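# Stock every low shelf with box, tape and sponge

## Task

Make sure every low shelf in the room ends up holding exactly one cardboard box, one masking-tape roll and one yellow sponge, each resting directly on the shelf surface rather than stacked on something else. Any missing item must be supplied from the spares on the desk; spares that are not needed stay on the desk. The robot must not tip over or finish leaning. Items count only if they stay put without the robot holding them. At the end the gripper must be open and the robot moved away from the shelves.

## Robot and tools

Robot: a Hello Robot Stretch 4, a single-arm mobile manipulator about 1.6 m tall. It has an omni-wheel base (rim within 0.23 m of the base origin), a lift that rides up a mast, a telescoping arm reaching forward, a three-joint wrist (yaw, pitch, roll) and a two-finger gripper. Cameras on the robot: head_camera, head_left_camera, head_right_camera (both fisheye) and wrist_camera. Loose objects may occasionally get nudged by outside disturbances.

Frames: the base frame sits on the floor below the base centre, x ahead, y to the left, z upward. hand_pose is reported in this frame and marks the midpoint between the fingers, 0.015 m back from the tips; it is approximate. With all wrist joints at zero the hand axes line up with the base axes. The odometry frame is where the base frame was when the scene began.

Tool execute_actions: argument "actions" is a list holding one action or none (empty list = just report state and pictures). An action contains "base", "joints", or both, plus optional "pace" and "contact_limits"; alternatively it is only {"end_of_arm": "enable_torque"}, which re-powers wrist or gripper motors that shut themselves off, making them hold in place. Motions in one action start together and may finish at different moments. Optional "cameras" lists which images to return (head_camera, head_left_camera, head_right_camera, wrist_camera, or "all"); omitted or null gives all, [] gives none; a bad name rejects the call.

"base" carries exactly one relative command, measured from where the base last reported itself: translate_m (metres, straight ahead positive, range -2 to 2), strafe_m (metres sideways, left positive, -2 to 2), or rotate_rad (radians in place, counter-clockwise seen from above positive, -3.2 to 3.2). These are offsets, not poses.

"joints" is one object mapping joint names to absolute targets: lift_m 0 to 1.2 m; arm_m 0 to 0.55 m extension; wrist_yaw_rad -1.134 to 4.276 (0 points ahead, positive turns left, 3.14 tucked back, past 3.4 the arm may obstruct); wrist_pitch_rad -1.117 to 4.259 (0 level, 1.57 pointing down); wrist_roll_rad -1.117 to 4.259 (0 puts fingers level, positive turns clockwise viewed from behind); gripper_m 0 to 0.08 m finger gap. Done tolerances: lift and arm 0.004, yaw and roll 0.02, pitch 0.05, gripper 0.002. Too-large joint targets are clipped to the limit and reported; other bad values or unknown keys reject the whole call with no motion. No action runs over 15 s. Joints or base left out of an action may keep driving toward an earlier target without showing it.

"pace": "slow", "default", "fast", "max" (base 0.1/0.3/0.4/0.6 m/s, turning 1/2/3/4 rad/s). With lift above 0.2 the base is slowed further, down to 0.3 m/s and 1 rad/s at full height. "contact_limits" only takes arm_m, 0 (gentlest) to 0.75 (firmest), default 0.5; the arm stops on contact beyond it.

Tool wait: "seconds" 0 to 10; commands nothing, returns state and images. Tool zoom_image: "camera" plus "region" [x0, y0, x1, y1] in pixels of that camera's latest full image, top-left origin, at most 504x504. Tool finished_scene: "scene" number; ends the scene irreversibly after the last command is held and reports success. A reply with no tool call ends everything. If a call reports a stop, later calls in that same reply are skipped.

Reading results: base_status and joint_status tell how each motion ended: "done"; "off_target" (stopped short, may still push); "contact_stop_at_<key>" (blocked; that part goes slack, a slack lift may sag under load, slack wheels may roll); "limit_stop_at_<name>", including limit_stop_at_tilt (leaning over 6 degrees, lift/arm/wheels slack until upright) and limit_stop_at_own_body (about to hit itself, often with pitch below -0.2 and roll below -0.4 or above 4; move away from the body); "torque_fault" (a wrist or gripper motor went limp; send enable_torque). on_its_own lists things not commanded this call; "held at" is the held target. lidar_m: 12 distances in 30-degree sectors, first straight ahead, counter-clockwise (4th left, 7th behind, 10th right); "-" is nothing seen or closer than 0.25 m; it sees table tops but misses glass and thin legs. wrist_depth_mm: 7x7 grid of depths 100-2000 mm from top left. base_odometry counts wheel turns, so slip inflates it; a gap over about 0.1 rad between turned_by_wheels and turned_by_imu suggests a collision or slip. base_tilt in degrees, forward and right positive, with a fixed bias up to 1.5. motor_effort is percent of maximum, bracket is the action's peak; wheel efforts positive mean turning right.

Gripping: command a gap smaller than the object; the fingers stop just past contact. After closing, "off_target" means something is held; "done" usually means empty but thin or light grips can still read done. Gripper effort staying beyond about 50 from zero causes a torque fault and may drop the item.

Cautions: to unfold at scene start, send lift_m 0.4 with wrist_yaw_rad 0 together. Do not drive or turn carrying over 1 kg with arm_m above 0.2, especially fast. Avoid steady pushes, high contact limits with a raised gripper, pressing the gripper into things, drops, slams and knocking items over. Leave the gripper open and back away before finishing.

Each tool is called after "Request:" as name([rows], argument=value, ...), one row to a line, values as JSON.

## Session

Request:
execute_actions(actions=[])

Scene clock: 0.00 s.
base_odometry: x=+0.000 y=+0.000 heading=+0.000 (m, m, rad; odometry frame)
turned_by_wheels: +0.000 (rad since the last result)
turned_by_imu: +0.000 (rad since the last result)
base_tilt: forward=+0.3 right=+0.7 (deg)
lidar_m: 1.12 0.69 0.61 0.63 0.75 0.77 0.78 0.99 0.66 0.69 0.83 2.10
base_status: not commanded
joint_positions: lift_m=+0.157 arm_m=-0.003 wrist_yaw_rad=+3.189 wrist_pitch_rad=-0.010 wrist_roll_rad=+0.000 gripper_m=+0.040
joint_status: not commanded
motor_effort: lift_m=+20 arm_m=-1 wrist_yaw_rad=+1 wrist_pitch_rad=-7 wrist_roll_rad=+0 gripper_m=-1 wheel_0=+0 wheel_1=-1 wheel_2=+0 (%)
hand_pose: x=-0.0482 y=+0.0772 z=+0.3374 quat_wxyz=(-0.024, +0.005, +0.000, +1.000) (m; base frame)
wrist_depth_mm: - - 139 1921 1708 1499 798 / - - 138 1025 1078 1060 991 / - 110 139 1430 1537 1576 1464 / 144 140 160 1863 1756 1537 1430 / 223 1499 1808 1863 1708 1537 1464 / 222 1281 1308 1229 1366 1464 1308 / 224 917 104 891 130 1025 960
pictures: head_camera, head_left_camera, head_right_camera, wrist_camera
Images, in order (width x height): head_camera 420x560, head_left_camera 420x672, head_right_camera 420x672, wrist_camera 616x392.

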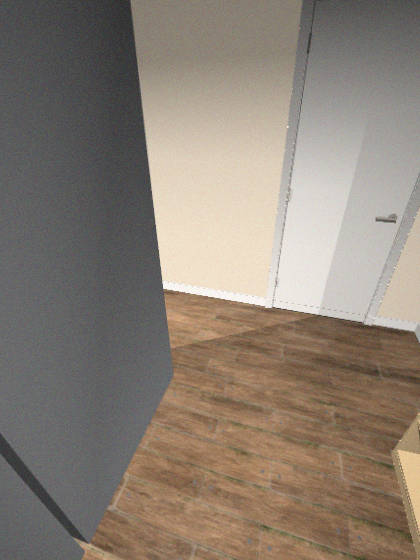

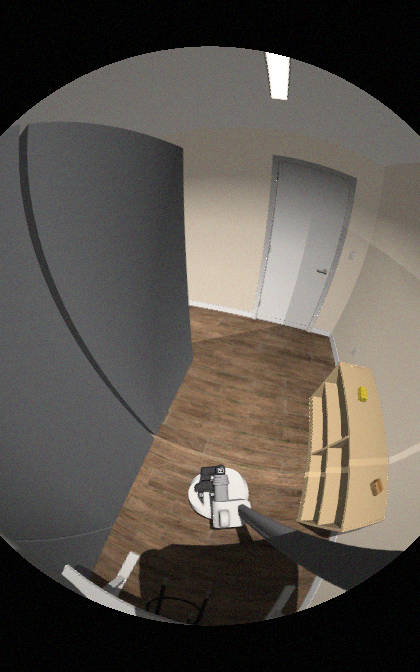

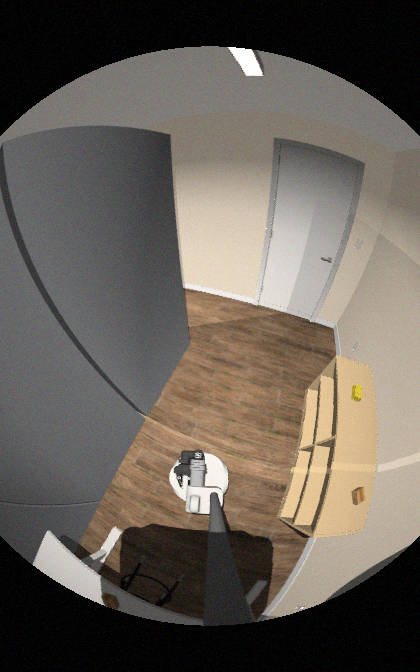

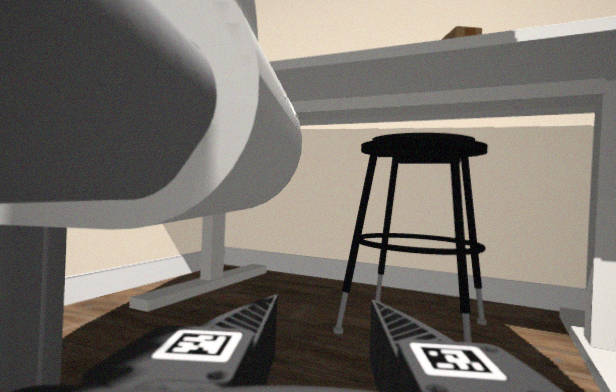

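Request:
zoom_image(camera="head_right_camera", region=[260, 340, 420, 560])

Request:
execute_actions([
  {"base": {"rotate_rad": -1.4}, "joints": {"lift_m": 0.4, "wrist_yaw_rad": 0}},
])

Region (260, 340, 420, 560) of head_right_camera's 420x672 image, scaled by 2.291, with more detail than that image has; it fills the left 367 columns of this view, and the rest is white.

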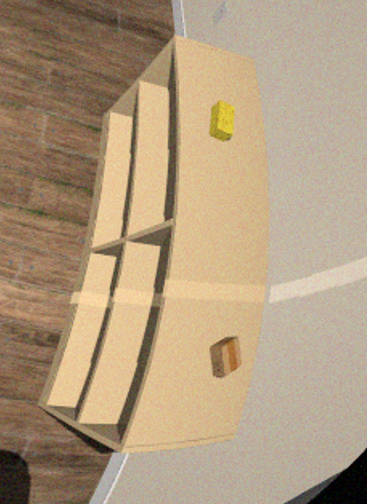

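Scene clock: 2.67 s.
base_odometry: x=+0.000 y=+0.000 heading=-1.399 (m, m, rad; odometry frame)
turned_by_wheels: -1.399 (rad since the last result)
turned_by_imu: -1.421 (rad since the last result)
base_tilt: forward=+0.3 right=+0.7 (deg)
lidar_m: 0.70 0.94 2.12 0.93 0.65 0.60 0.64 0.82 0.77 0.80 1.12 0.67
base_status: done
joint_positions: lift_m=+0.400 arm_m=-0.002 wrist_yaw_rad=+0.000 wrist_pitch_rad=-0.010 wrist_roll_rad=+0.000 gripper_m=+0.040
joint_status: all done
motor_effort: lift_m=+21(22) arm_m=-1(1) wrist_yaw_rad=+0(8) wrist_pitch_rad=-7(7) wrist_roll_rad=-1(0) gripper_m=-1(1) wheel_0=+3(12) wheel_1=+1(8) wheel_2=+3(11) (%)
hand_pose: x=+0.3811 y=-0.0873 z=+0.5802 quat_wxyz=(+1.000, +0.000, -0.005, +0.000) (m; base frame)
wrist_depth_mm: 1618 1397 1138 1008 891 788 723 / 1708 1397 1160 1025 878 788 723 / 1756 1366 1160 1025 878 798 723 / 1025 1060 1042 960 854 580 707 / 960 1160 654 809 891 778 707 / 917 917 603 820 866 788 707 / 976 732 104 661 131 759 707
pictures: head_camera, head_left_camera, head_right_camera, wrist_camera
Images, in order (width x height): head_camera 420x560, head_left_camera 420x672, head_right_camera 420x672, wrist_camera 616x392.

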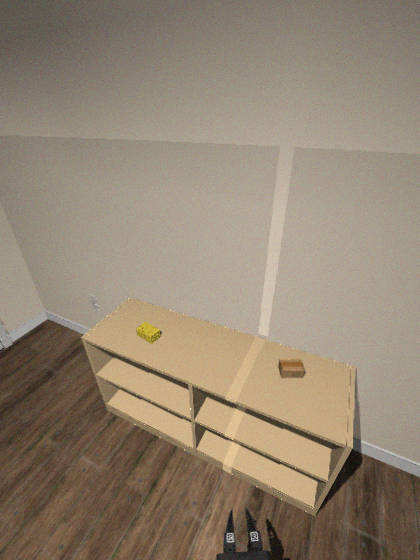

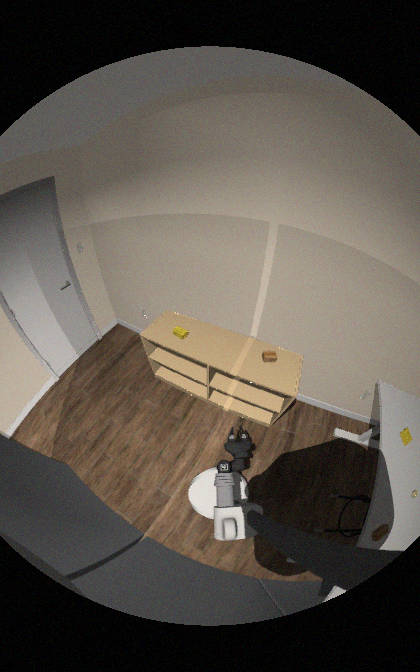

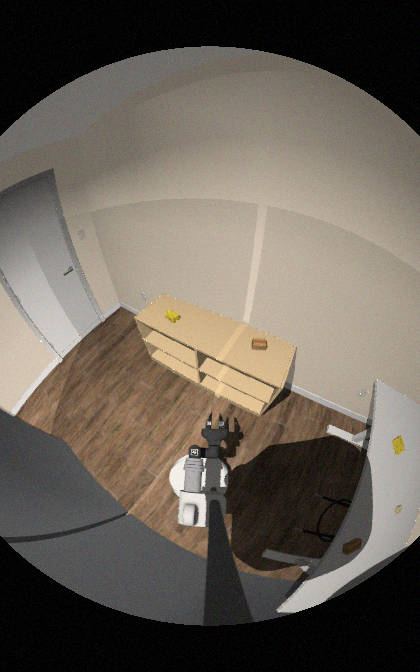

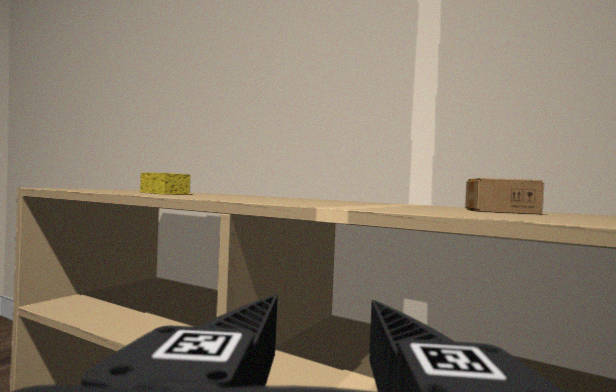

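Request:
execute_actions([
  {"base": {"rotate_rad": -1.6}, "joints": {"lift_m": 0.75, "wrist_pitch_rad": 0.4}},
])

Scene clock: 5.33 s.
base_odometry: x=+0.000 y=+0.000 heading=-2.998 (m, m, rad; odometry frame)
turned_by_wheels: -1.599 (rad since the last result)
turned_by_imu: -1.624 (rad since the last result)
base_tilt: forward=+0.3 right=+0.7 (deg)
lidar_m: 0.78 1.07 0.67 0.70 0.92 2.10 0.92 0.64 0.61 0.65 0.82 0.76
base_status: done
joint_positions: lift_m=+0.750 arm_m=-0.002 wrist_yaw_rad=+0.000 wrist_pitch_rad=+0.402 wrist_roll_rad=+0.000 gripper_m=+0.040
joint_status: all done
motor_effort: lift_m=+21(24) arm_m=-1(1) wrist_yaw_rad=+1(1) wrist_pitch_rad=-5(6) wrist_roll_rad=-1(0) gripper_m=-1(1) wheel_0=+5(9) wheel_1=+3(8) wheel_2=+5(11) (%)
hand_pose: x=+0.3641 y=-0.0874 z=+0.8448 quat_wxyz=(+0.980, +0.000, +0.200, +0.000) (m; base frame)
wrist_depth_mm: 946 1138 1464 1464 1281 1182 1060 / 991 1160 1397 1464 1336 1255 1138 / 1008 1138 878 820 842 842 866 / 1025 1336 1537 1708 654 574 544 / 1098 1308 1618 1661 1576 759 707 / 1098 1366 1308 1430 1397 1397 1281 / 1138 1229 104 1205 130 798 1205
pictures: head_camera, head_left_camera, head_right_camera, wrist_camera
Images, in order (width x height): head_camera 420x560, head_left_camera 420x672, head_right_camera 420x672, wrist_camera 616x392.

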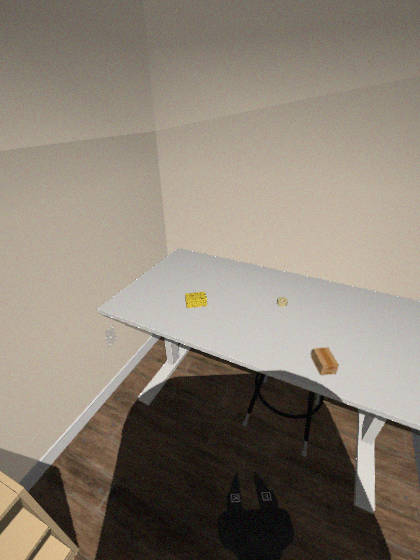

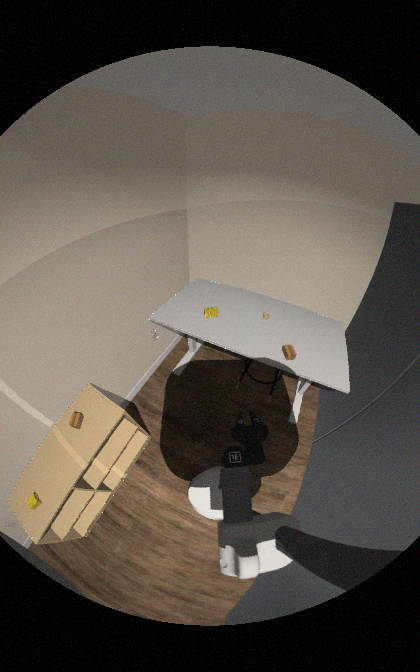

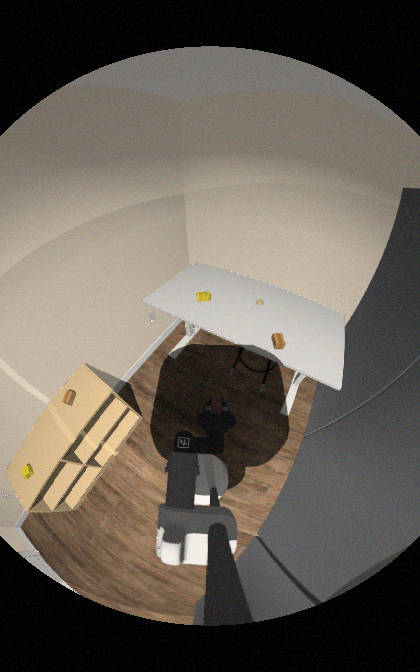

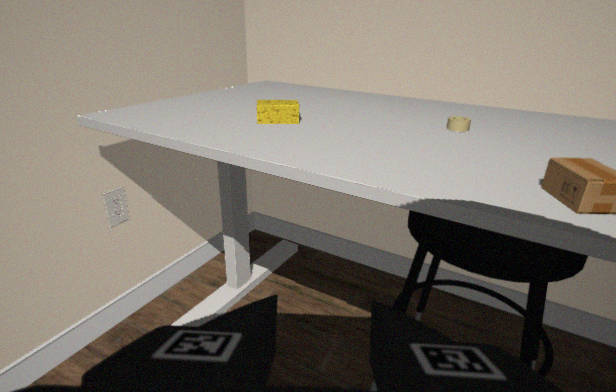

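Request:
execute_actions([
  {"base": {"rotate_rad": -0.47}, "joints": {"lift_m": 0.85, "wrist_pitch_rad": 0.6, "gripper_m": 0.08}},
])

Scene clock: 8.47 s.
base_odometry: x=+0.000 y=+0.000 heading=+2.816 (m, m, rad; odometry frame)
turned_by_wheels: -0.469 (rad since the last result)
turned_by_imu: -0.476 (rad since the last result)
base_tilt: forward=+0.4 right=+0.7 (deg)
lidar_m: 0.75 0.82 1.10 0.64 0.70 0.97 2.11 0.88 0.63 0.60 0.64 0.80
base_status: done
joint_positions: lift_m=+0.850 arm_m=-0.002 wrist_yaw_rad=+0.000 wrist_pitch_rad=+0.602 wrist_roll_rad=+0.000 gripper_m=+0.080
joint_status: all done
motor_effort: lift_m=+21(24) arm_m=-1(1) wrist_yaw_rad=+1(1) wrist_pitch_rad=-5(4) wrist_roll_rad=+0(1) gripper_m=+0(0) wheel_0=+5(9) wheel_1=+3(9) wheel_2=+5(11) (%)
hand_pose: x=+0.3437 y=-0.0874 z=+0.9077 quat_wxyz=(+0.955, +0.000, +0.296, +0.000) (m; base frame)
wrist_depth_mm: 1281 1281 1281 1281 1229 1229 917 / 842 891 917 904 891 917 878 / 699 676 676 676 683 683 723 / 1618 1756 1708 1229 1708 1255 820 / 1430 1499 1499 1464 1430 1336 878 / 1281 1308 1281 1281 1281 1205 878 / 1138 102 154 1118 1118 118 788
pictures: head_camera, head_left_camera, head_right_camera, wrist_camera
Images, in order (width x height): head_camera 420x560, head_left_camera 420x672, head_right_camera 420x672, wrist_camera 616x392.

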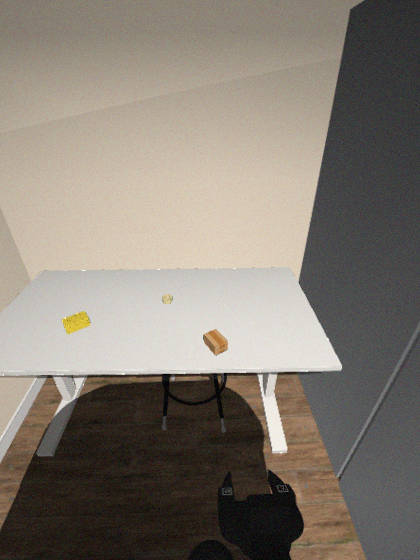

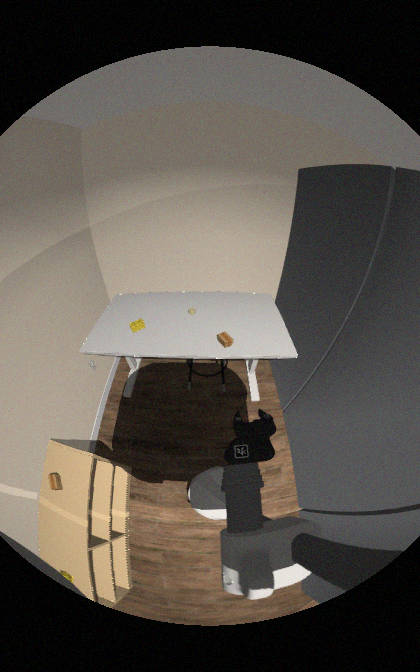

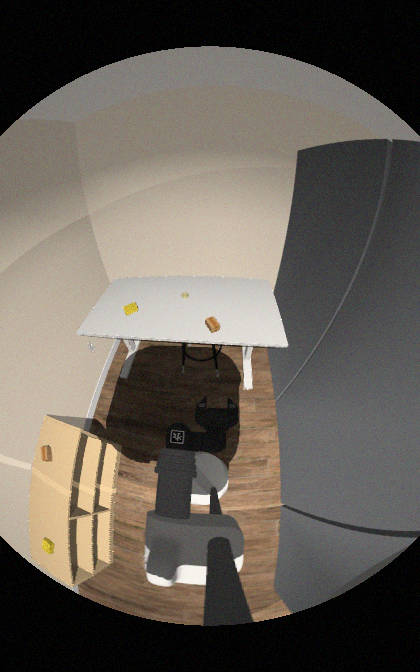

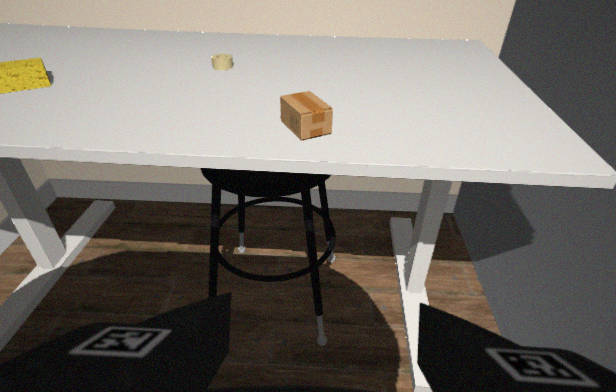

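Request:
execute_actions([
  {"base": {"strafe_m": 0.22}, "joints": {"lift_m": 0.88, "wrist_pitch_rad": 0.8, "arm_m": 0.2}},
], cameras=["head_camera", "wrist_camera"])

Request:
execute_actions([
  {"base": {"translate_m": 0.4}, "joints": {"arm_m": 0.35}},
], cameras=["head_camera", "wrist_camera"])

Scene clock: 12.37 s.
base_odometry: x=-0.070 y=-0.208 heading=+2.816 (m, m, rad; odometry frame)
turned_by_wheels: +0.000 (rad since the last result)
turned_by_imu: -0.001 (rad since the last result)
base_tilt: forward=+0.3 right=+0.9 (deg)
lidar_m: 0.75 0.81 0.47 0.43 0.48 0.64 2.12 1.21 0.87 0.84 0.86 0.78
base_status: done
joint_positions: lift_m=+0.880 arm_m=+0.199 wrist_yaw_rad=+0.000 wrist_pitch_rad=+0.802 wrist_roll_rad=+0.000 gripper_m=+0.080
joint_status: all done
motor_effort: lift_m=+21(24) arm_m=+6(8) wrist_yaw_rad=+0(1) wrist_pitch_rad=-4(6) wrist_roll_rad=+0(0) gripper_m=+0(0) wheel_0=-4(10) wheel_1=+1(12) wheel_2=+0(3) (%)
hand_pose: x=+0.5178 y=-0.0874 z=+0.9052 quat_wxyz=(+0.921, +0.000, +0.390, +0.000) (m; base frame)
wrist_depth_mm: 676 750 750 741 750 741 741 / 615 615 609 609 609 585 597 / 517 525 517 517 521 504 512 / 1229 1366 1430 1366 1025 473 477 / 1255 1308 1308 1255 1281 1229 1229 / 1138 1182 1098 1138 1138 1118 1118 / 1060 102 154 1042 1025 117 1060
pictures: head_camera, wrist_camera
Images, in order (width x height): head_camera 420x560, wrist_camera 616x392.

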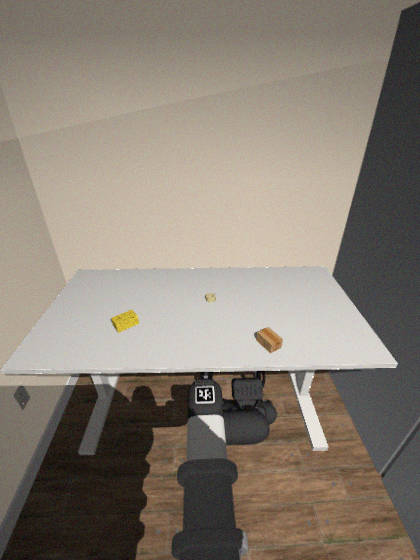

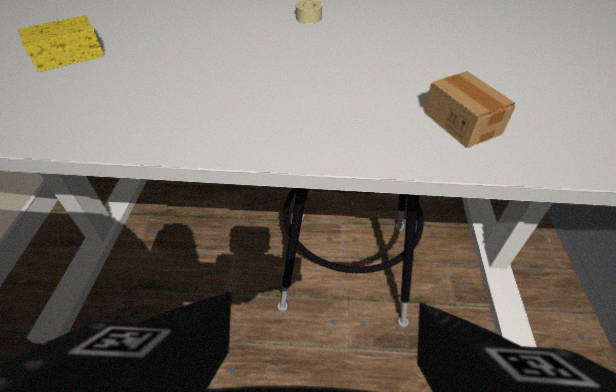

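Scene clock: 15.20 s.
base_odometry: x=-0.449 y=-0.080 heading=+2.816 (m, m, rad; odometry frame)
turned_by_wheels: +0.000 (rad since the last result)
turned_by_imu: +0.000 (rad since the last result)
base_tilt: forward=+0.4 right=+0.9 (deg)
lidar_m: 0.37 0.39 0.57 0.84 0.53 0.67 2.53 1.25 0.86 0.84 0.54 0.40
base_status: done
joint_positions: lift_m=+0.880 arm_m=+0.349 wrist_yaw_rad=+0.000 wrist_pitch_rad=+0.802 wrist_roll_rad=+0.000 gripper_m=+0.080
joint_status: all done
motor_effort: lift_m=+21(21) arm_m=+5(9) wrist_yaw_rad=+1(2) wrist_pitch_rad=-5(5) wrist_roll_rad=+0(0) gripper_m=+0(0) wheel_0=+4(6) wheel_1=+4(7) wheel_2=-4(15) (%)
hand_pose: x=+0.6678 y=-0.0874 z=+0.9052 quat_wxyz=(+0.921, +0.000, +0.390, +0.000) (m; base frame)
wrist_depth_mm: 640 634 621 609 609 603 591 / 609 609 609 609 609 640 640 / 517 517 521 521 517 517 517 / 452 449 449 449 449 445 445 / 399 397 397 387 397 402 399 / 357 357 349 355 353 355 355 / 330 102 154 324 317 117 336
pictures: head_camera, wrist_camera
Images, in order (width x height): head_camera 420x560, wrist_camera 616x392.

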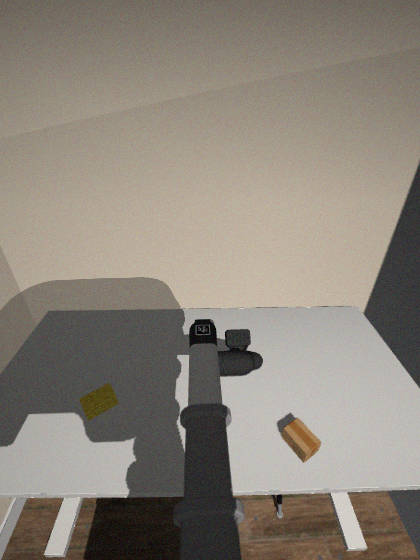

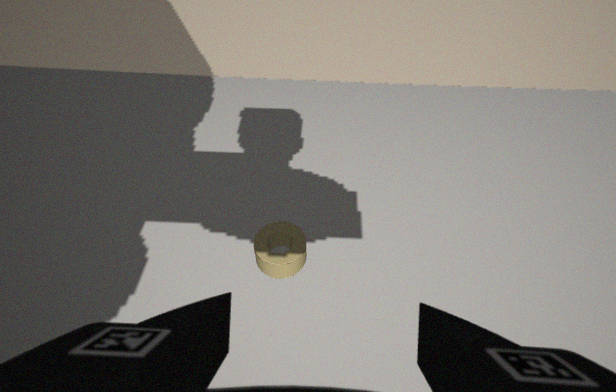

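Request:
execute_actions([
  {"base": {"strafe_m": 0.04}, "joints": {"lift_m": 0.83, "wrist_pitch_rad": 1.0, "arm_m": 0.5}},
], cameras=["head_camera", "wrist_camera"])

Scene clock: 18.20 s.
base_odometry: x=-0.462 y=-0.118 heading=+2.816 (m, m, rad; odometry frame)
turned_by_wheels: +0.000 (rad since the last result)
turned_by_imu: +0.000 (rad since the last result)
base_tilt: forward=+0.3 right=+0.7 (deg)
lidar_m: 0.36 0.40 0.57 0.81 0.49 0.62 2.50 1.29 0.93 0.86 0.54 0.40
base_status: done
joint_positions: lift_m=+0.830 arm_m=+0.499 wrist_yaw_rad=+0.000 wrist_pitch_rad=+1.001 wrist_roll_rad=+0.000 gripper_m=+0.080
joint_status: all done
motor_effort: lift_m=+17(19) arm_m=+6(8) wrist_yaw_rad=+1(2) wrist_pitch_rad=-3(3) wrist_roll_rad=+0(0) gripper_m=+0(0) wheel_0=-3(11) wheel_1=+2(10) wheel_2=+0(4) (%)
hand_pose: x=+0.7846 y=-0.0874 z=+0.8293 quat_wxyz=(+0.877, +0.000, +0.480, +0.000) (m; base frame)
wrist_depth_mm: 421 418 415 418 413 407 407 / 375 379 377 373 373 370 368 / 342 340 338 338 336 334 332 / 312 310 309 309 306 307 306 / 287 287 286 283 283 282 282 / 266 265 260 248 258 263 262 / 252 102 154 245 241 117 -
pictures: head_camera, wrist_camera
Images, in order (width x height): head_camera 420x560, wrist_camera 616x392.

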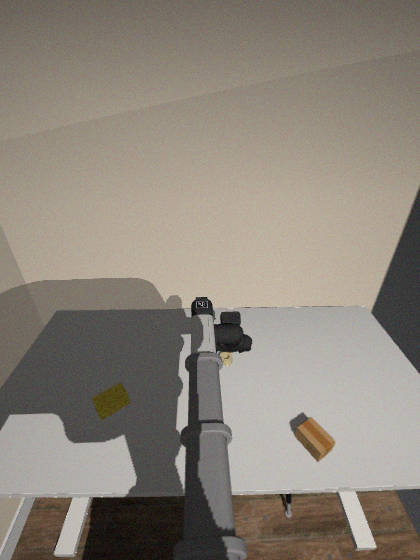

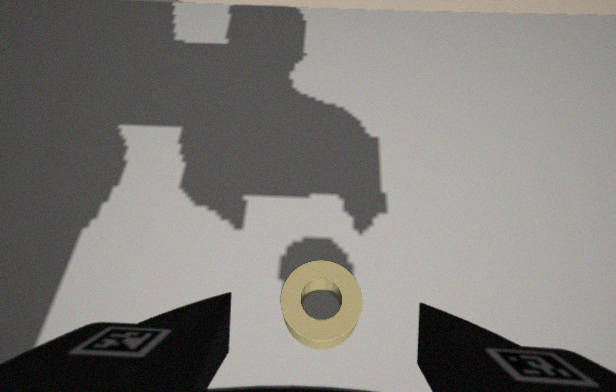

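Request:
execute_actions([
  {"joints": {"lift_m": 0.775, "arm_m": 0.52}},
], cameras=["wrist_camera"])

Scene clock: 19.90 s.
base_odometry: x=-0.462 y=-0.118 heading=+2.816 (m, m, rad; odometry frame)
turned_by_wheels: +0.000 (rad since the last result)
turned_by_imu: +0.000 (rad since the last result)
base_tilt: forward=+0.4 right=+0.7 (deg)
lidar_m: 0.37 0.41 0.55 0.80 0.47 0.61 2.52 1.28 0.89 0.86 0.54 0.40
base_status: not commanded
joint_positions: lift_m=+0.775 arm_m=+0.519 wrist_yaw_rad=+0.000 wrist_pitch_rad=+1.001 wrist_roll_rad=+0.000 gripper_m=+0.080
joint_status: all done
motor_effort: lift_m=+17(15) arm_m=+6(2) wrist_yaw_rad=+1(1) wrist_pitch_rad=-3(3) wrist_roll_rad=+0(1) gripper_m=+0(1) wheel_0=-3(3) wheel_1=+1(1) wheel_2=+0(0) (%)
hand_pose: x=+0.8046 y=-0.0874 z=+0.7743 quat_wxyz=(+0.877, +0.000, +0.480, +0.000) (m; base frame)
wrist_depth_mm: 334 330 329 330 325 325 325 / 297 297 297 296 294 291 291 / 268 270 268 266 266 265 264 / 247 246 245 245 242 241 241 / 226 226 225 225 224 223 223 / 209 210 206 191 201 207 208 / 200 102 155 189 190 117 -
pictures: wrist_camera
Images, in order (width x height): wrist_camera 616x392.

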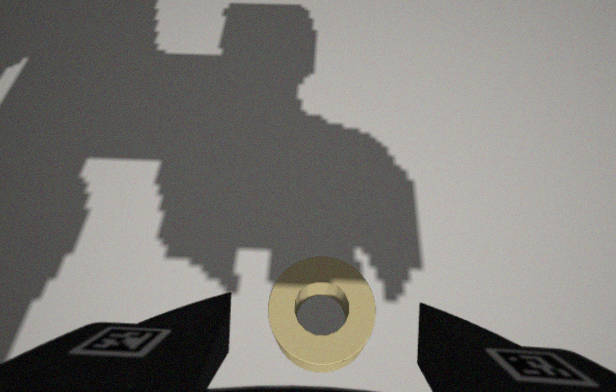

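Request:
execute_actions([
  {"joints": {"lift_m": 0.75, "arm_m": 0.532}, "pace": "slow"},
], cameras=["wrist_camera"])

Scene clock: 21.40 s.
base_odometry: x=-0.462 y=-0.118 heading=+2.816 (m, m, rad; odometry frame)
turned_by_wheels: +0.000 (rad since the last result)
turned_by_imu: +0.000 (rad since the last result)
base_tilt: forward=+0.4 right=+0.7 (deg)
lidar_m: 0.37 0.41 0.57 0.80 0.46 0.62 2.53 1.26 0.93 0.86 0.53 0.39
base_status: not commanded
joint_positions: lift_m=+0.750 arm_m=+0.531 wrist_yaw_rad=+0.000 wrist_pitch_rad=+1.001 wrist_roll_rad=+0.000 gripper_m=+0.080
joint_status: all done
motor_effort: lift_m=+17(15) arm_m=+6(3) wrist_yaw_rad=+0(1) wrist_pitch_rad=-3(4) wrist_roll_rad=+0(0) gripper_m=+1(1) wheel_0=-3(3) wheel_1=+1(1) wheel_2=+0(0) (%)
hand_pose: x=+0.8166 y=-0.0874 z=+0.7493 quat_wxyz=(+0.877, +0.000, +0.480, +0.000) (m; base frame)
wrist_depth_mm: 293 290 291 290 289 287 285 / 263 262 260 260 259 258 255 / 238 237 236 236 235 234 233 / 217 216 216 214 213 213 213 / 200 200 199 198 197 196 196 / 185 185 181 167 163 182 182 / 175 102 154 150 166 118 -
pictures: wrist_camera
Images, in order (width x height): wrist_camera 616x392.

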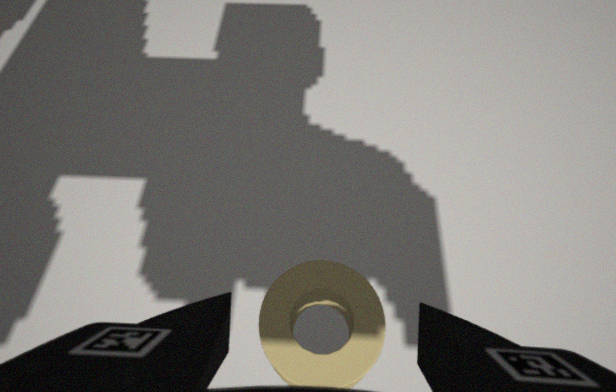

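Request:
execute_actions([
  {"joints": {"lift_m": 0.738}, "pace": "slow"},
], cameras=["wrist_camera"])

Scene clock: 22.33 s.
base_odometry: x=-0.462 y=-0.118 heading=+2.816 (m, m, rad; odometry frame)
turned_by_wheels: +0.000 (rad since the last result)
turned_by_imu: +0.000 (rad since the last result)
base_tilt: forward=+0.4 right=+0.7 (deg)
lidar_m: 0.37 0.39 0.56 0.80 0.45 0.61 2.52 1.27 0.91 0.87 0.56 0.39
base_status: not commanded
joint_positions: lift_m=+0.739 arm_m=+0.531 wrist_yaw_rad=-0.003 wrist_pitch_rad=+1.002 wrist_roll_rad=+0.000 gripper_m=+0.080
joint_status: all done
motor_effort: lift_m=+8(17) arm_m=+6(6) wrist_yaw_rad=+9(10) wrist_pitch_rad=-6(7) wrist_roll_rad=+0(0) gripper_m=+1(0) wheel_0=-2(3) wheel_1=+2(1) wheel_2=+0(0) (%)
hand_pose: x=+0.8161 y=-0.0878 z=+0.7379 quat_wxyz=(+0.877, +0.001, +0.480, -0.001) (m; base frame)
wrist_depth_mm: 286 283 283 282 281 279 277 / 254 255 254 254 252 250 249 / 229 230 229 229 227 227 226 / 211 211 209 208 208 208 208 / 193 193 192 191 190 191 190 / 180 179 175 164 161 177 176 / 170 102 154 143 160 117 -
pictures: wrist_camera
Images, in order (width x height): wrist_camera 616x392.

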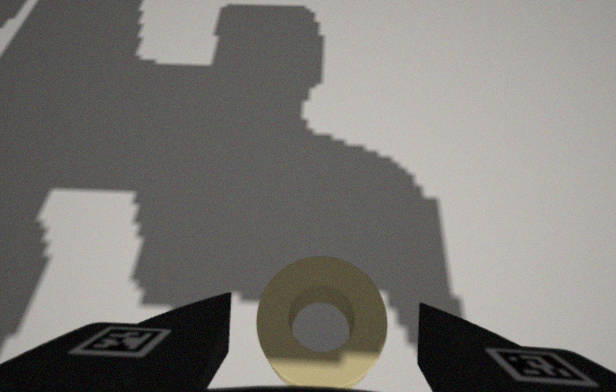

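Request:
execute_actions([
  {"joints": {"lift_m": 0.748}, "pace": "slow"},
], cameras=[])

Request:
execute_actions([
  {"joints": {"gripper_m": 0.035}},
], cameras=["wrist_camera"])

Scene clock: 23.27 s.
base_odometry: x=-0.462 y=-0.118 heading=+2.816 (m, m, rad; odometry frame)
turned_by_wheels: +0.000 (rad since the last result)
turned_by_imu: +0.000 (rad since the last result)
base_tilt: forward=+0.4 right=+0.7 (deg)
lidar_m: 0.36 0.39 0.57 0.80 0.47 0.59 2.53 1.28 0.92 0.87 0.53 0.40
base_status: not commanded
joint_positions: lift_m=+0.748 arm_m=+0.531 wrist_yaw_rad=+0.000 wrist_pitch_rad=+1.002 wrist_roll_rad=+0.000 gripper_m=+0.080
joint_status: all done
motor_effort: lift_m=+21(20) arm_m=+6(6) wrist_yaw_rad=+1(9) wrist_pitch_rad=-5(6) wrist_roll_rad=-1(0) gripper_m=+0(0) wheel_0=-2(2) wheel_1=+1(2) wheel_2=+0(0) (%)
hand_pose: x=+0.8165 y=-0.0875 z=+0.7469 quat_wxyz=(+0.877, +0.000, +0.480, +0.000) (m; base frame)
wrist_depth_mm: 289 289 286 286 285 279 279 / 259 257 257 256 255 253 253 / 234 233 232 232 230 230 229 / 215 213 213 211 211 210 210 / 196 196 196 194 194 193 193 / 182 182 178 164 162 179 179 / 173 102 154 147 163 117 -
pictures: none
No camera images: the call's "cameras" was empty. Leave "cameras" out to get every camera's image.

Scene clock: 24.37 s.
base_odometry: x=-0.462 y=-0.118 heading=+2.816 (m, m, rad; odometry frame)
turned_by_wheels: +0.000 (rad since the last result)
turned_by_imu: +0.000 (rad since the last result)
base_tilt: forward=+0.2 right=+0.7 (deg)
lidar_m: 0.36 0.41 0.57 0.80 0.48 0.61 2.51 1.26 0.92 0.87 0.54 0.39
base_status: not commanded
joint_positions: lift_m=+0.748 arm_m=+0.531 wrist_yaw_rad=+0.000 wrist_pitch_rad=+1.002 wrist_roll_rad=+0.000 gripper_m=+0.048
joint_status: gripper_m off_target (ended at +0.048, target +0.035)
on_its_own: gripper_m is held at +0.043, not at your +0.035, by its contact guard: the fingers met something
motor_effort: lift_m=+22(21) arm_m=+6(6) wrist_yaw_rad=+2(1) wrist_pitch_rad=-5(4) wrist_roll_rad=+0(1) gripper_m=-37(39) wheel_0=-2(2) wheel_1=+1(1) wheel_2=+0(0) (%)
hand_pose: x=+0.8165 y=-0.0875 z=+0.7469 quat_wxyz=(+0.877, +0.000, +0.480, +0.000) (m; base frame)
wrist_depth_mm: 289 289 287 287 286 282 279 / 258 258 257 257 254 253 252 / 234 234 233 232 231 229 229 / 213 213 212 211 211 209 209 / 197 195 196 195 195 193 193 / 182 182 180 167 158 180 180 / 171 - 115 147 135 108 169
pictures: wrist_camera
Images, in order (width x height): wrist_camera 616x392.

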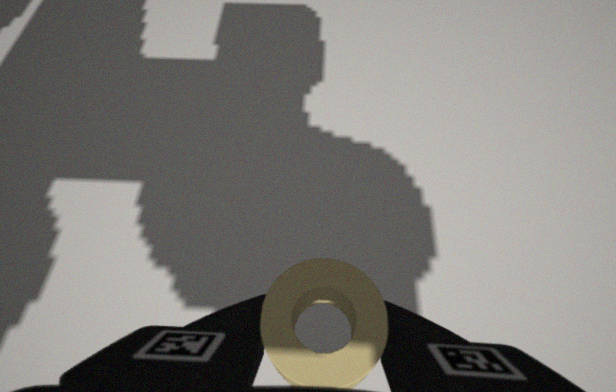

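Gripped. Lift, then retract.

Request:
execute_actions([
  {"joints": {"lift_m": 0.85}},
], cameras=["wrist_camera"])

Request:
execute_actions([
  {"base": {"translate_m": -0.6}, "joints": {"arm_m": 0.0}},
])

Scene clock: 25.97 s.
base_odometry: x=-0.462 y=-0.118 heading=+2.816 (m, m, rad; odometry frame)
turned_by_wheels: +0.000 (rad since the last result)
turned_by_imu: +0.000 (rad since the last result)
base_tilt: forward=+0.3 right=+0.5 (deg)
lidar_m: 0.37 0.40 0.58 0.80 0.47 0.61 2.51 1.27 0.93 0.86 0.56 0.42
base_status: not commanded
joint_positions: lift_m=+0.850 arm_m=+0.531 wrist_yaw_rad=+0.000 wrist_pitch_rad=+1.002 wrist_roll_rad=+0.000 gripper_m=+0.048
joint_status: all done
on_its_own: gripper_m is held at +0.043, not at your +0.035, by its contact guard: the fingers met something
motor_effort: lift_m=+21(23) arm_m=+5(6) wrist_yaw_rad=+2(1) wrist_pitch_rad=-3(5) wrist_roll_rad=+0(0) gripper_m=-38(37) wheel_0=-2(2) wheel_1=+1(1) wheel_2=+0(0) (%)
hand_pose: x=+0.8165 y=-0.0875 z=+0.8489 quat_wxyz=(+0.877, +0.000, +0.480, +0.000) (m; base frame)
wrist_depth_mm: 480 477 466 473 466 462 459 / 402 404 402 402 397 394 392 / 366 368 364 364 362 362 355 / 336 334 332 330 330 327 324 / 309 307 307 303 306 304 304 / 287 285 279 167 158 282 282 / 268 - 115 147 135 108 267
pictures: wrist_camera
Images, in order (width x height): wrist_camera 616x392.

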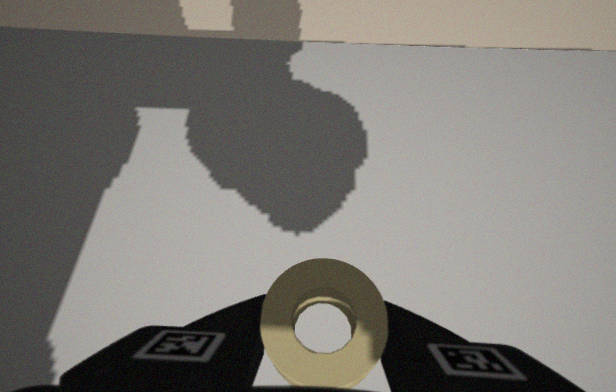

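Scene clock: 29.43 s.
base_odometry: x=+0.106 y=-0.310 heading=+2.816 (m, m, rad; odometry frame)
turned_by_wheels: +0.000 (rad since the last result)
turned_by_imu: +0.001 (rad since the last result)
base_tilt: forward=+0.4 right=+0.7 (deg)
lidar_m: 0.97 1.03 0.45 0.40 0.44 0.58 1.91 1.27 0.94 0.87 0.93 1.01
base_status: done
joint_positions: lift_m=+0.850 arm_m=+0.001 wrist_yaw_rad=+0.000 wrist_pitch_rad=+1.002 wrist_roll_rad=+0.000 gripper_m=+0.048
joint_status: all done
on_its_own: gripper_m is held at +0.043, not at your +0.035, by its contact guard: the fingers met something
motor_effort: lift_m=+21(21) arm_m=-5(10) wrist_yaw_rad=+1(0) wrist_pitch_rad=-4(4) wrist_roll_rad=-1(1) gripper_m=-37(38) wheel_0=-4(6) wheel_1=-3(7) wheel_2=+1(14) (%)
hand_pose: x=+0.2864 y=-0.0874 z=+0.8489 quat_wxyz=(+0.877, +0.000, +0.480, +0.000) (m; base frame)
wrist_depth_mm: 1281 1618 1618 1661 1576 1499 1366 / 1308 1430 1464 1464 1430 1366 1336 / 1281 1281 1336 1281 1308 1255 1281 / 1205 1182 1229 1205 1182 1160 1182 / 1078 1098 1118 1098 1098 1078 1078 / 1025 1008 1008 167 158 991 1025 / 866 - 115 147 135 107 946
pictures: head_camera, head_left_camera, head_right_camera, wrist_camera
Images, in order (width x height): head_camera 420x560, head_left_camera 420x672, head_right_camera 420x672, wrist_camera 616x392.

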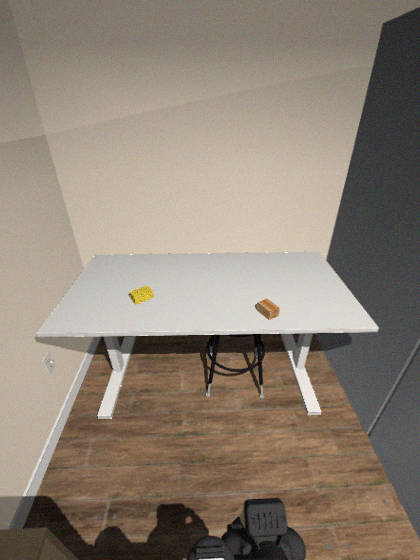

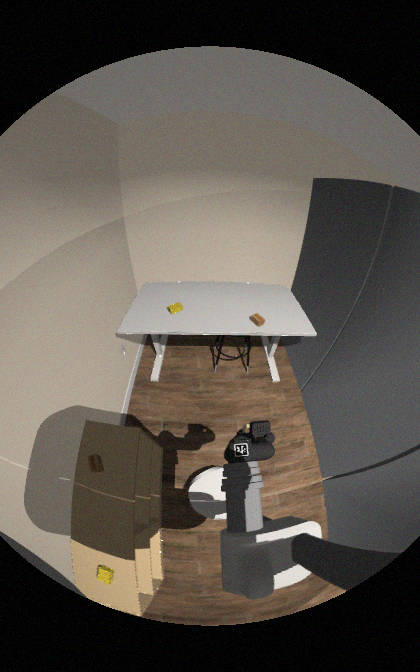

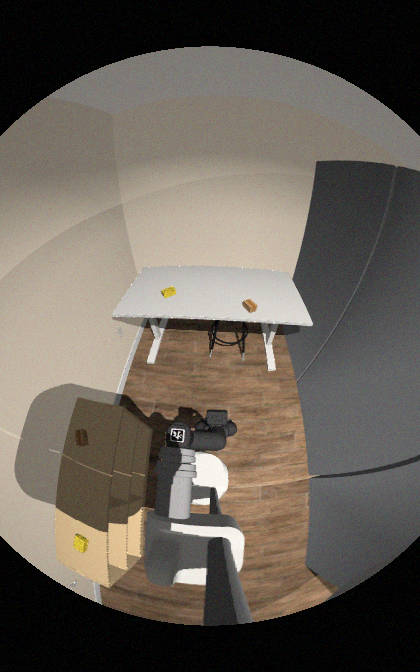

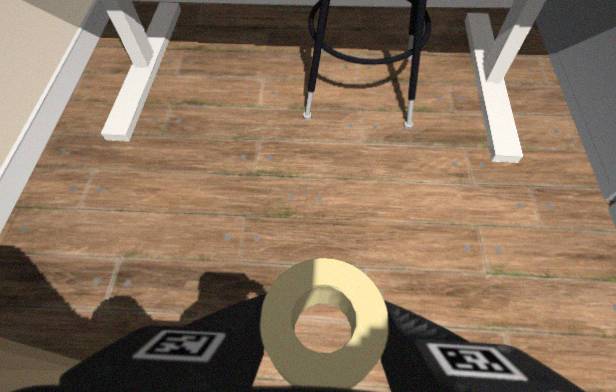

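Request:
execute_actions([
  {"base": {"rotate_rad": 1.55}, "joints": {"lift_m": 0.75, "arm_m": 0.1}},
])

Scene clock: 31.67 s.
base_odometry: x=+0.106 y=-0.310 heading=-1.918 (m, m, rad; odometry frame)
turned_by_wheels: +1.549 (rad since the last result)
turned_by_imu: +1.573 (rad since the last result)
base_tilt: forward=+0.4 right=+0.9 (deg)
lidar_m: 0.40 0.44 0.59 1.90 1.27 0.93 0.85 0.91 1.02 0.97 1.00 0.46
base_status: done
joint_positions: lift_m=+0.750 arm_m=+0.099 wrist_yaw_rad=+0.000 wrist_pitch_rad=+1.002 wrist_roll_rad=+0.000 gripper_m=+0.048
joint_status: all done
on_its_own: gripper_m is held at +0.043, not at your +0.035, by its contact guard: the fingers met something
motor_effort: lift_m=+17(18) arm_m=+5(4) wrist_yaw_rad=+0(1) wrist_pitch_rad=-4(4) wrist_roll_rad=-1(1) gripper_m=-36(38) wheel_0=-5(12) wheel_1=-1(10) wheel_2=-4(12) (%)
hand_pose: x=+0.3847 y=-0.0874 z=+0.7492 quat_wxyz=(+0.877, +0.000, +0.480, +0.000) (m; base frame)
wrist_depth_mm: 466 469 469 466 462 459 517 / 424 418 421 366 399 413 421 / 384 384 382 377 377 375 375 / 349 349 345 343 345 343 342 / 322 320 319 319 317 317 315 / 307 306 301 167 158 301 301 / 647 - 114 147 135 108 831
pictures: head_camera, head_left_camera, head_right_camera, wrist_camera
Images, in order (width x height): head_camera 420x560, head_left_camera 420x672, head_right_camera 420x672, wrist_camera 616x392.

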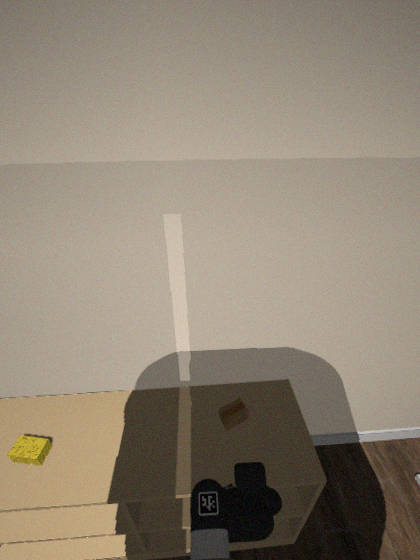

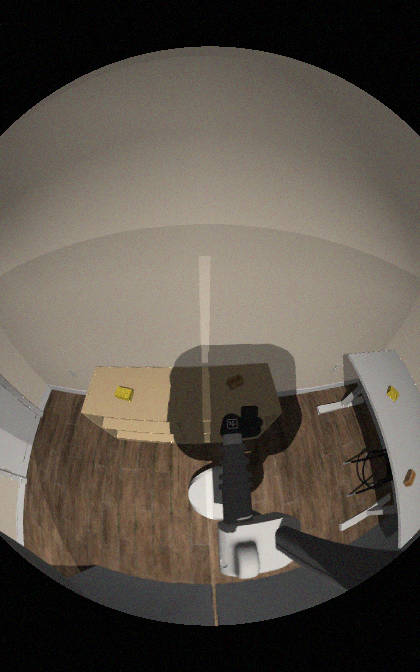

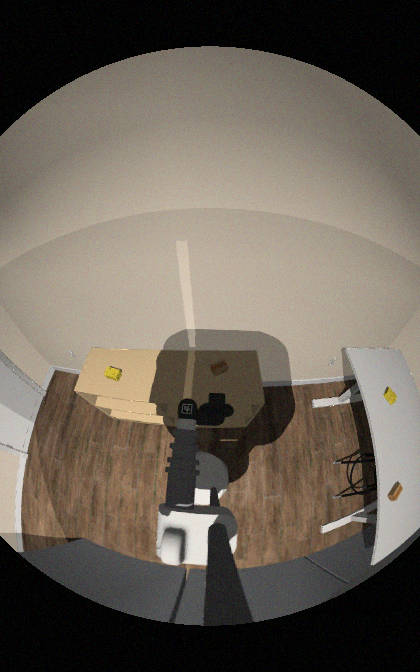

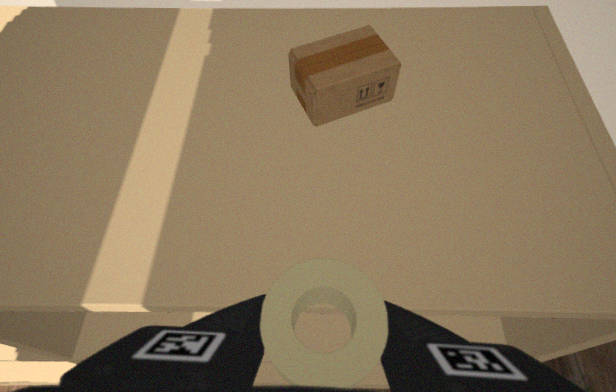

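Request:
execute_actions([
  {"base": {"strafe_m": 0.3}, "joints": {"lift_m": 0.67, "arm_m": 0.29}},
], cameras=["head_camera", "wrist_camera", "head_left_camera"])

Scene clock: 34.27 s.
base_odometry: x=+0.388 y=-0.412 heading=-1.919 (m, m, rad; odometry frame)
turned_by_wheels: +0.000 (rad since the last result)
turned_by_imu: +0.000 (rad since the last result)
base_tilt: forward=+0.3 right=+0.8 (deg)
lidar_m: 0.38 0.41 0.56 1.60 1.69 0.92 0.87 0.92 1.25 1.27 0.62 0.42
base_status: done
joint_positions: lift_m=+0.670 arm_m=+0.289 wrist_yaw_rad=+0.000 wrist_pitch_rad=+1.002 wrist_roll_rad=+0.000 gripper_m=+0.048
joint_status: all done
on_its_own: gripper_m is held at +0.043, not at your +0.035, by its contact guard: the fingers met something
motor_effort: lift_m=+18(16) arm_m=+5(3) wrist_yaw_rad=+1(0) wrist_pitch_rad=-4(4) wrist_roll_rad=+0(1) gripper_m=-38(37) wheel_0=-4(12) wheel_1=+2(10) wheel_2=+0(3) (%)
hand_pose: x=+0.5746 y=-0.0874 z=+0.6692 quat_wxyz=(+0.877, +0.000, +0.480, +0.000) (m; base frame)
wrist_depth_mm: 345 340 336 332 332 329 327 / 304 301 304 301 300 300 297 / 278 277 276 274 273 272 270 / 253 252 250 250 249 248 247 / 232 232 232 230 229 229 229 / 215 216 211 167 158 213 213 / 203 - 114 147 135 108 200
pictures: head_camera, head_left_camera, wrist_camera
Images, in order (width x height): head_camera 420x560, head_left_camera 420x672, wrist_camera 616x392.

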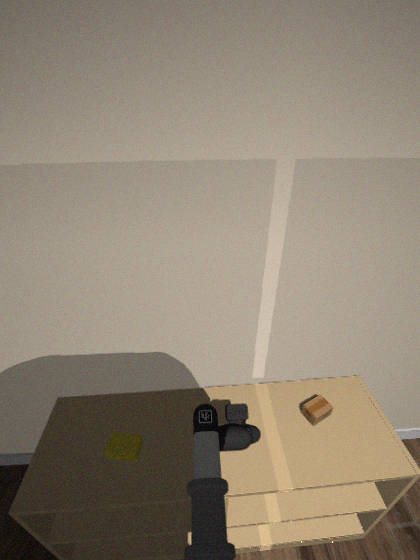

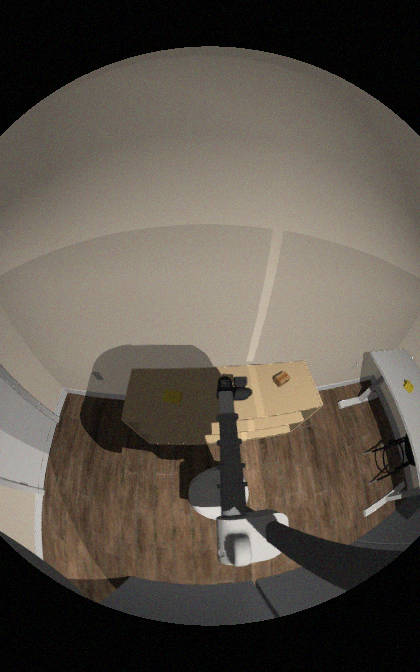

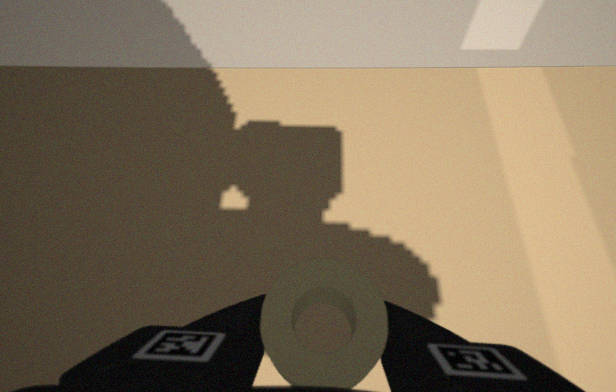

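Request:
execute_actions([
  {"joints": {"lift_m": 0.639}, "pace": "slow"},
], cameras=["wrist_camera"])

Scene clock: 35.50 s.
base_odometry: x=+0.388 y=-0.412 heading=-1.919 (m, m, rad; odometry frame)
turned_by_wheels: +0.000 (rad since the last result)
turned_by_imu: +0.000 (rad since the last result)
base_tilt: forward=+0.4 right=+0.7 (deg)
lidar_m: 0.39 0.41 0.56 1.60 1.71 0.92 0.87 0.93 1.28 1.27 0.60 0.42
base_status: not commanded
joint_positions: lift_m=+0.639 arm_m=+0.289 wrist_yaw_rad=+0.000 wrist_pitch_rad=+1.002 wrist_roll_rad=+0.000 gripper_m=+0.048
joint_status: all done
on_its_own: gripper_m is held at +0.043, not at your +0.035, by its contact guard: the fingers met something
motor_effort: lift_m=+17(19) arm_m=+6(6) wrist_yaw_rad=+1(0) wrist_pitch_rad=-4(4) wrist_roll_rad=+0(1) gripper_m=-38(38) wheel_0=-4(4) wheel_1=+2(2) wheel_2=+0(0) (%)
hand_pose: x=+0.5746 y=-0.0874 z=+0.6383 quat_wxyz=(+0.877, +0.000, +0.480, +0.000) (m; base frame)
wrist_depth_mm: 325 324 319 315 312 312 312 / 262 260 260 259 258 256 254 / 236 236 236 235 234 233 232 / 216 216 215 214 213 213 212 / 200 199 198 197 197 195 196 / 185 183 181 167 158 181 181 / 173 - 114 147 135 108 172
pictures: wrist_camera
Images, in order (width x height): wrist_camera 616x392.

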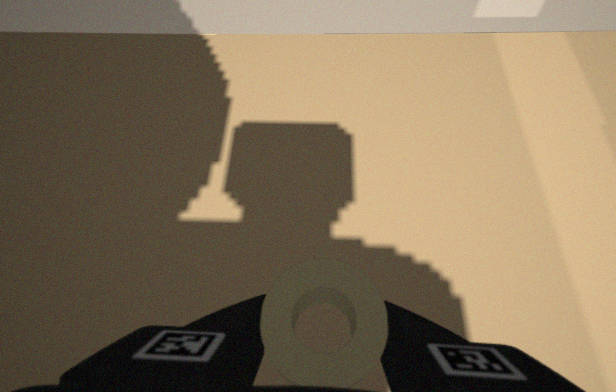

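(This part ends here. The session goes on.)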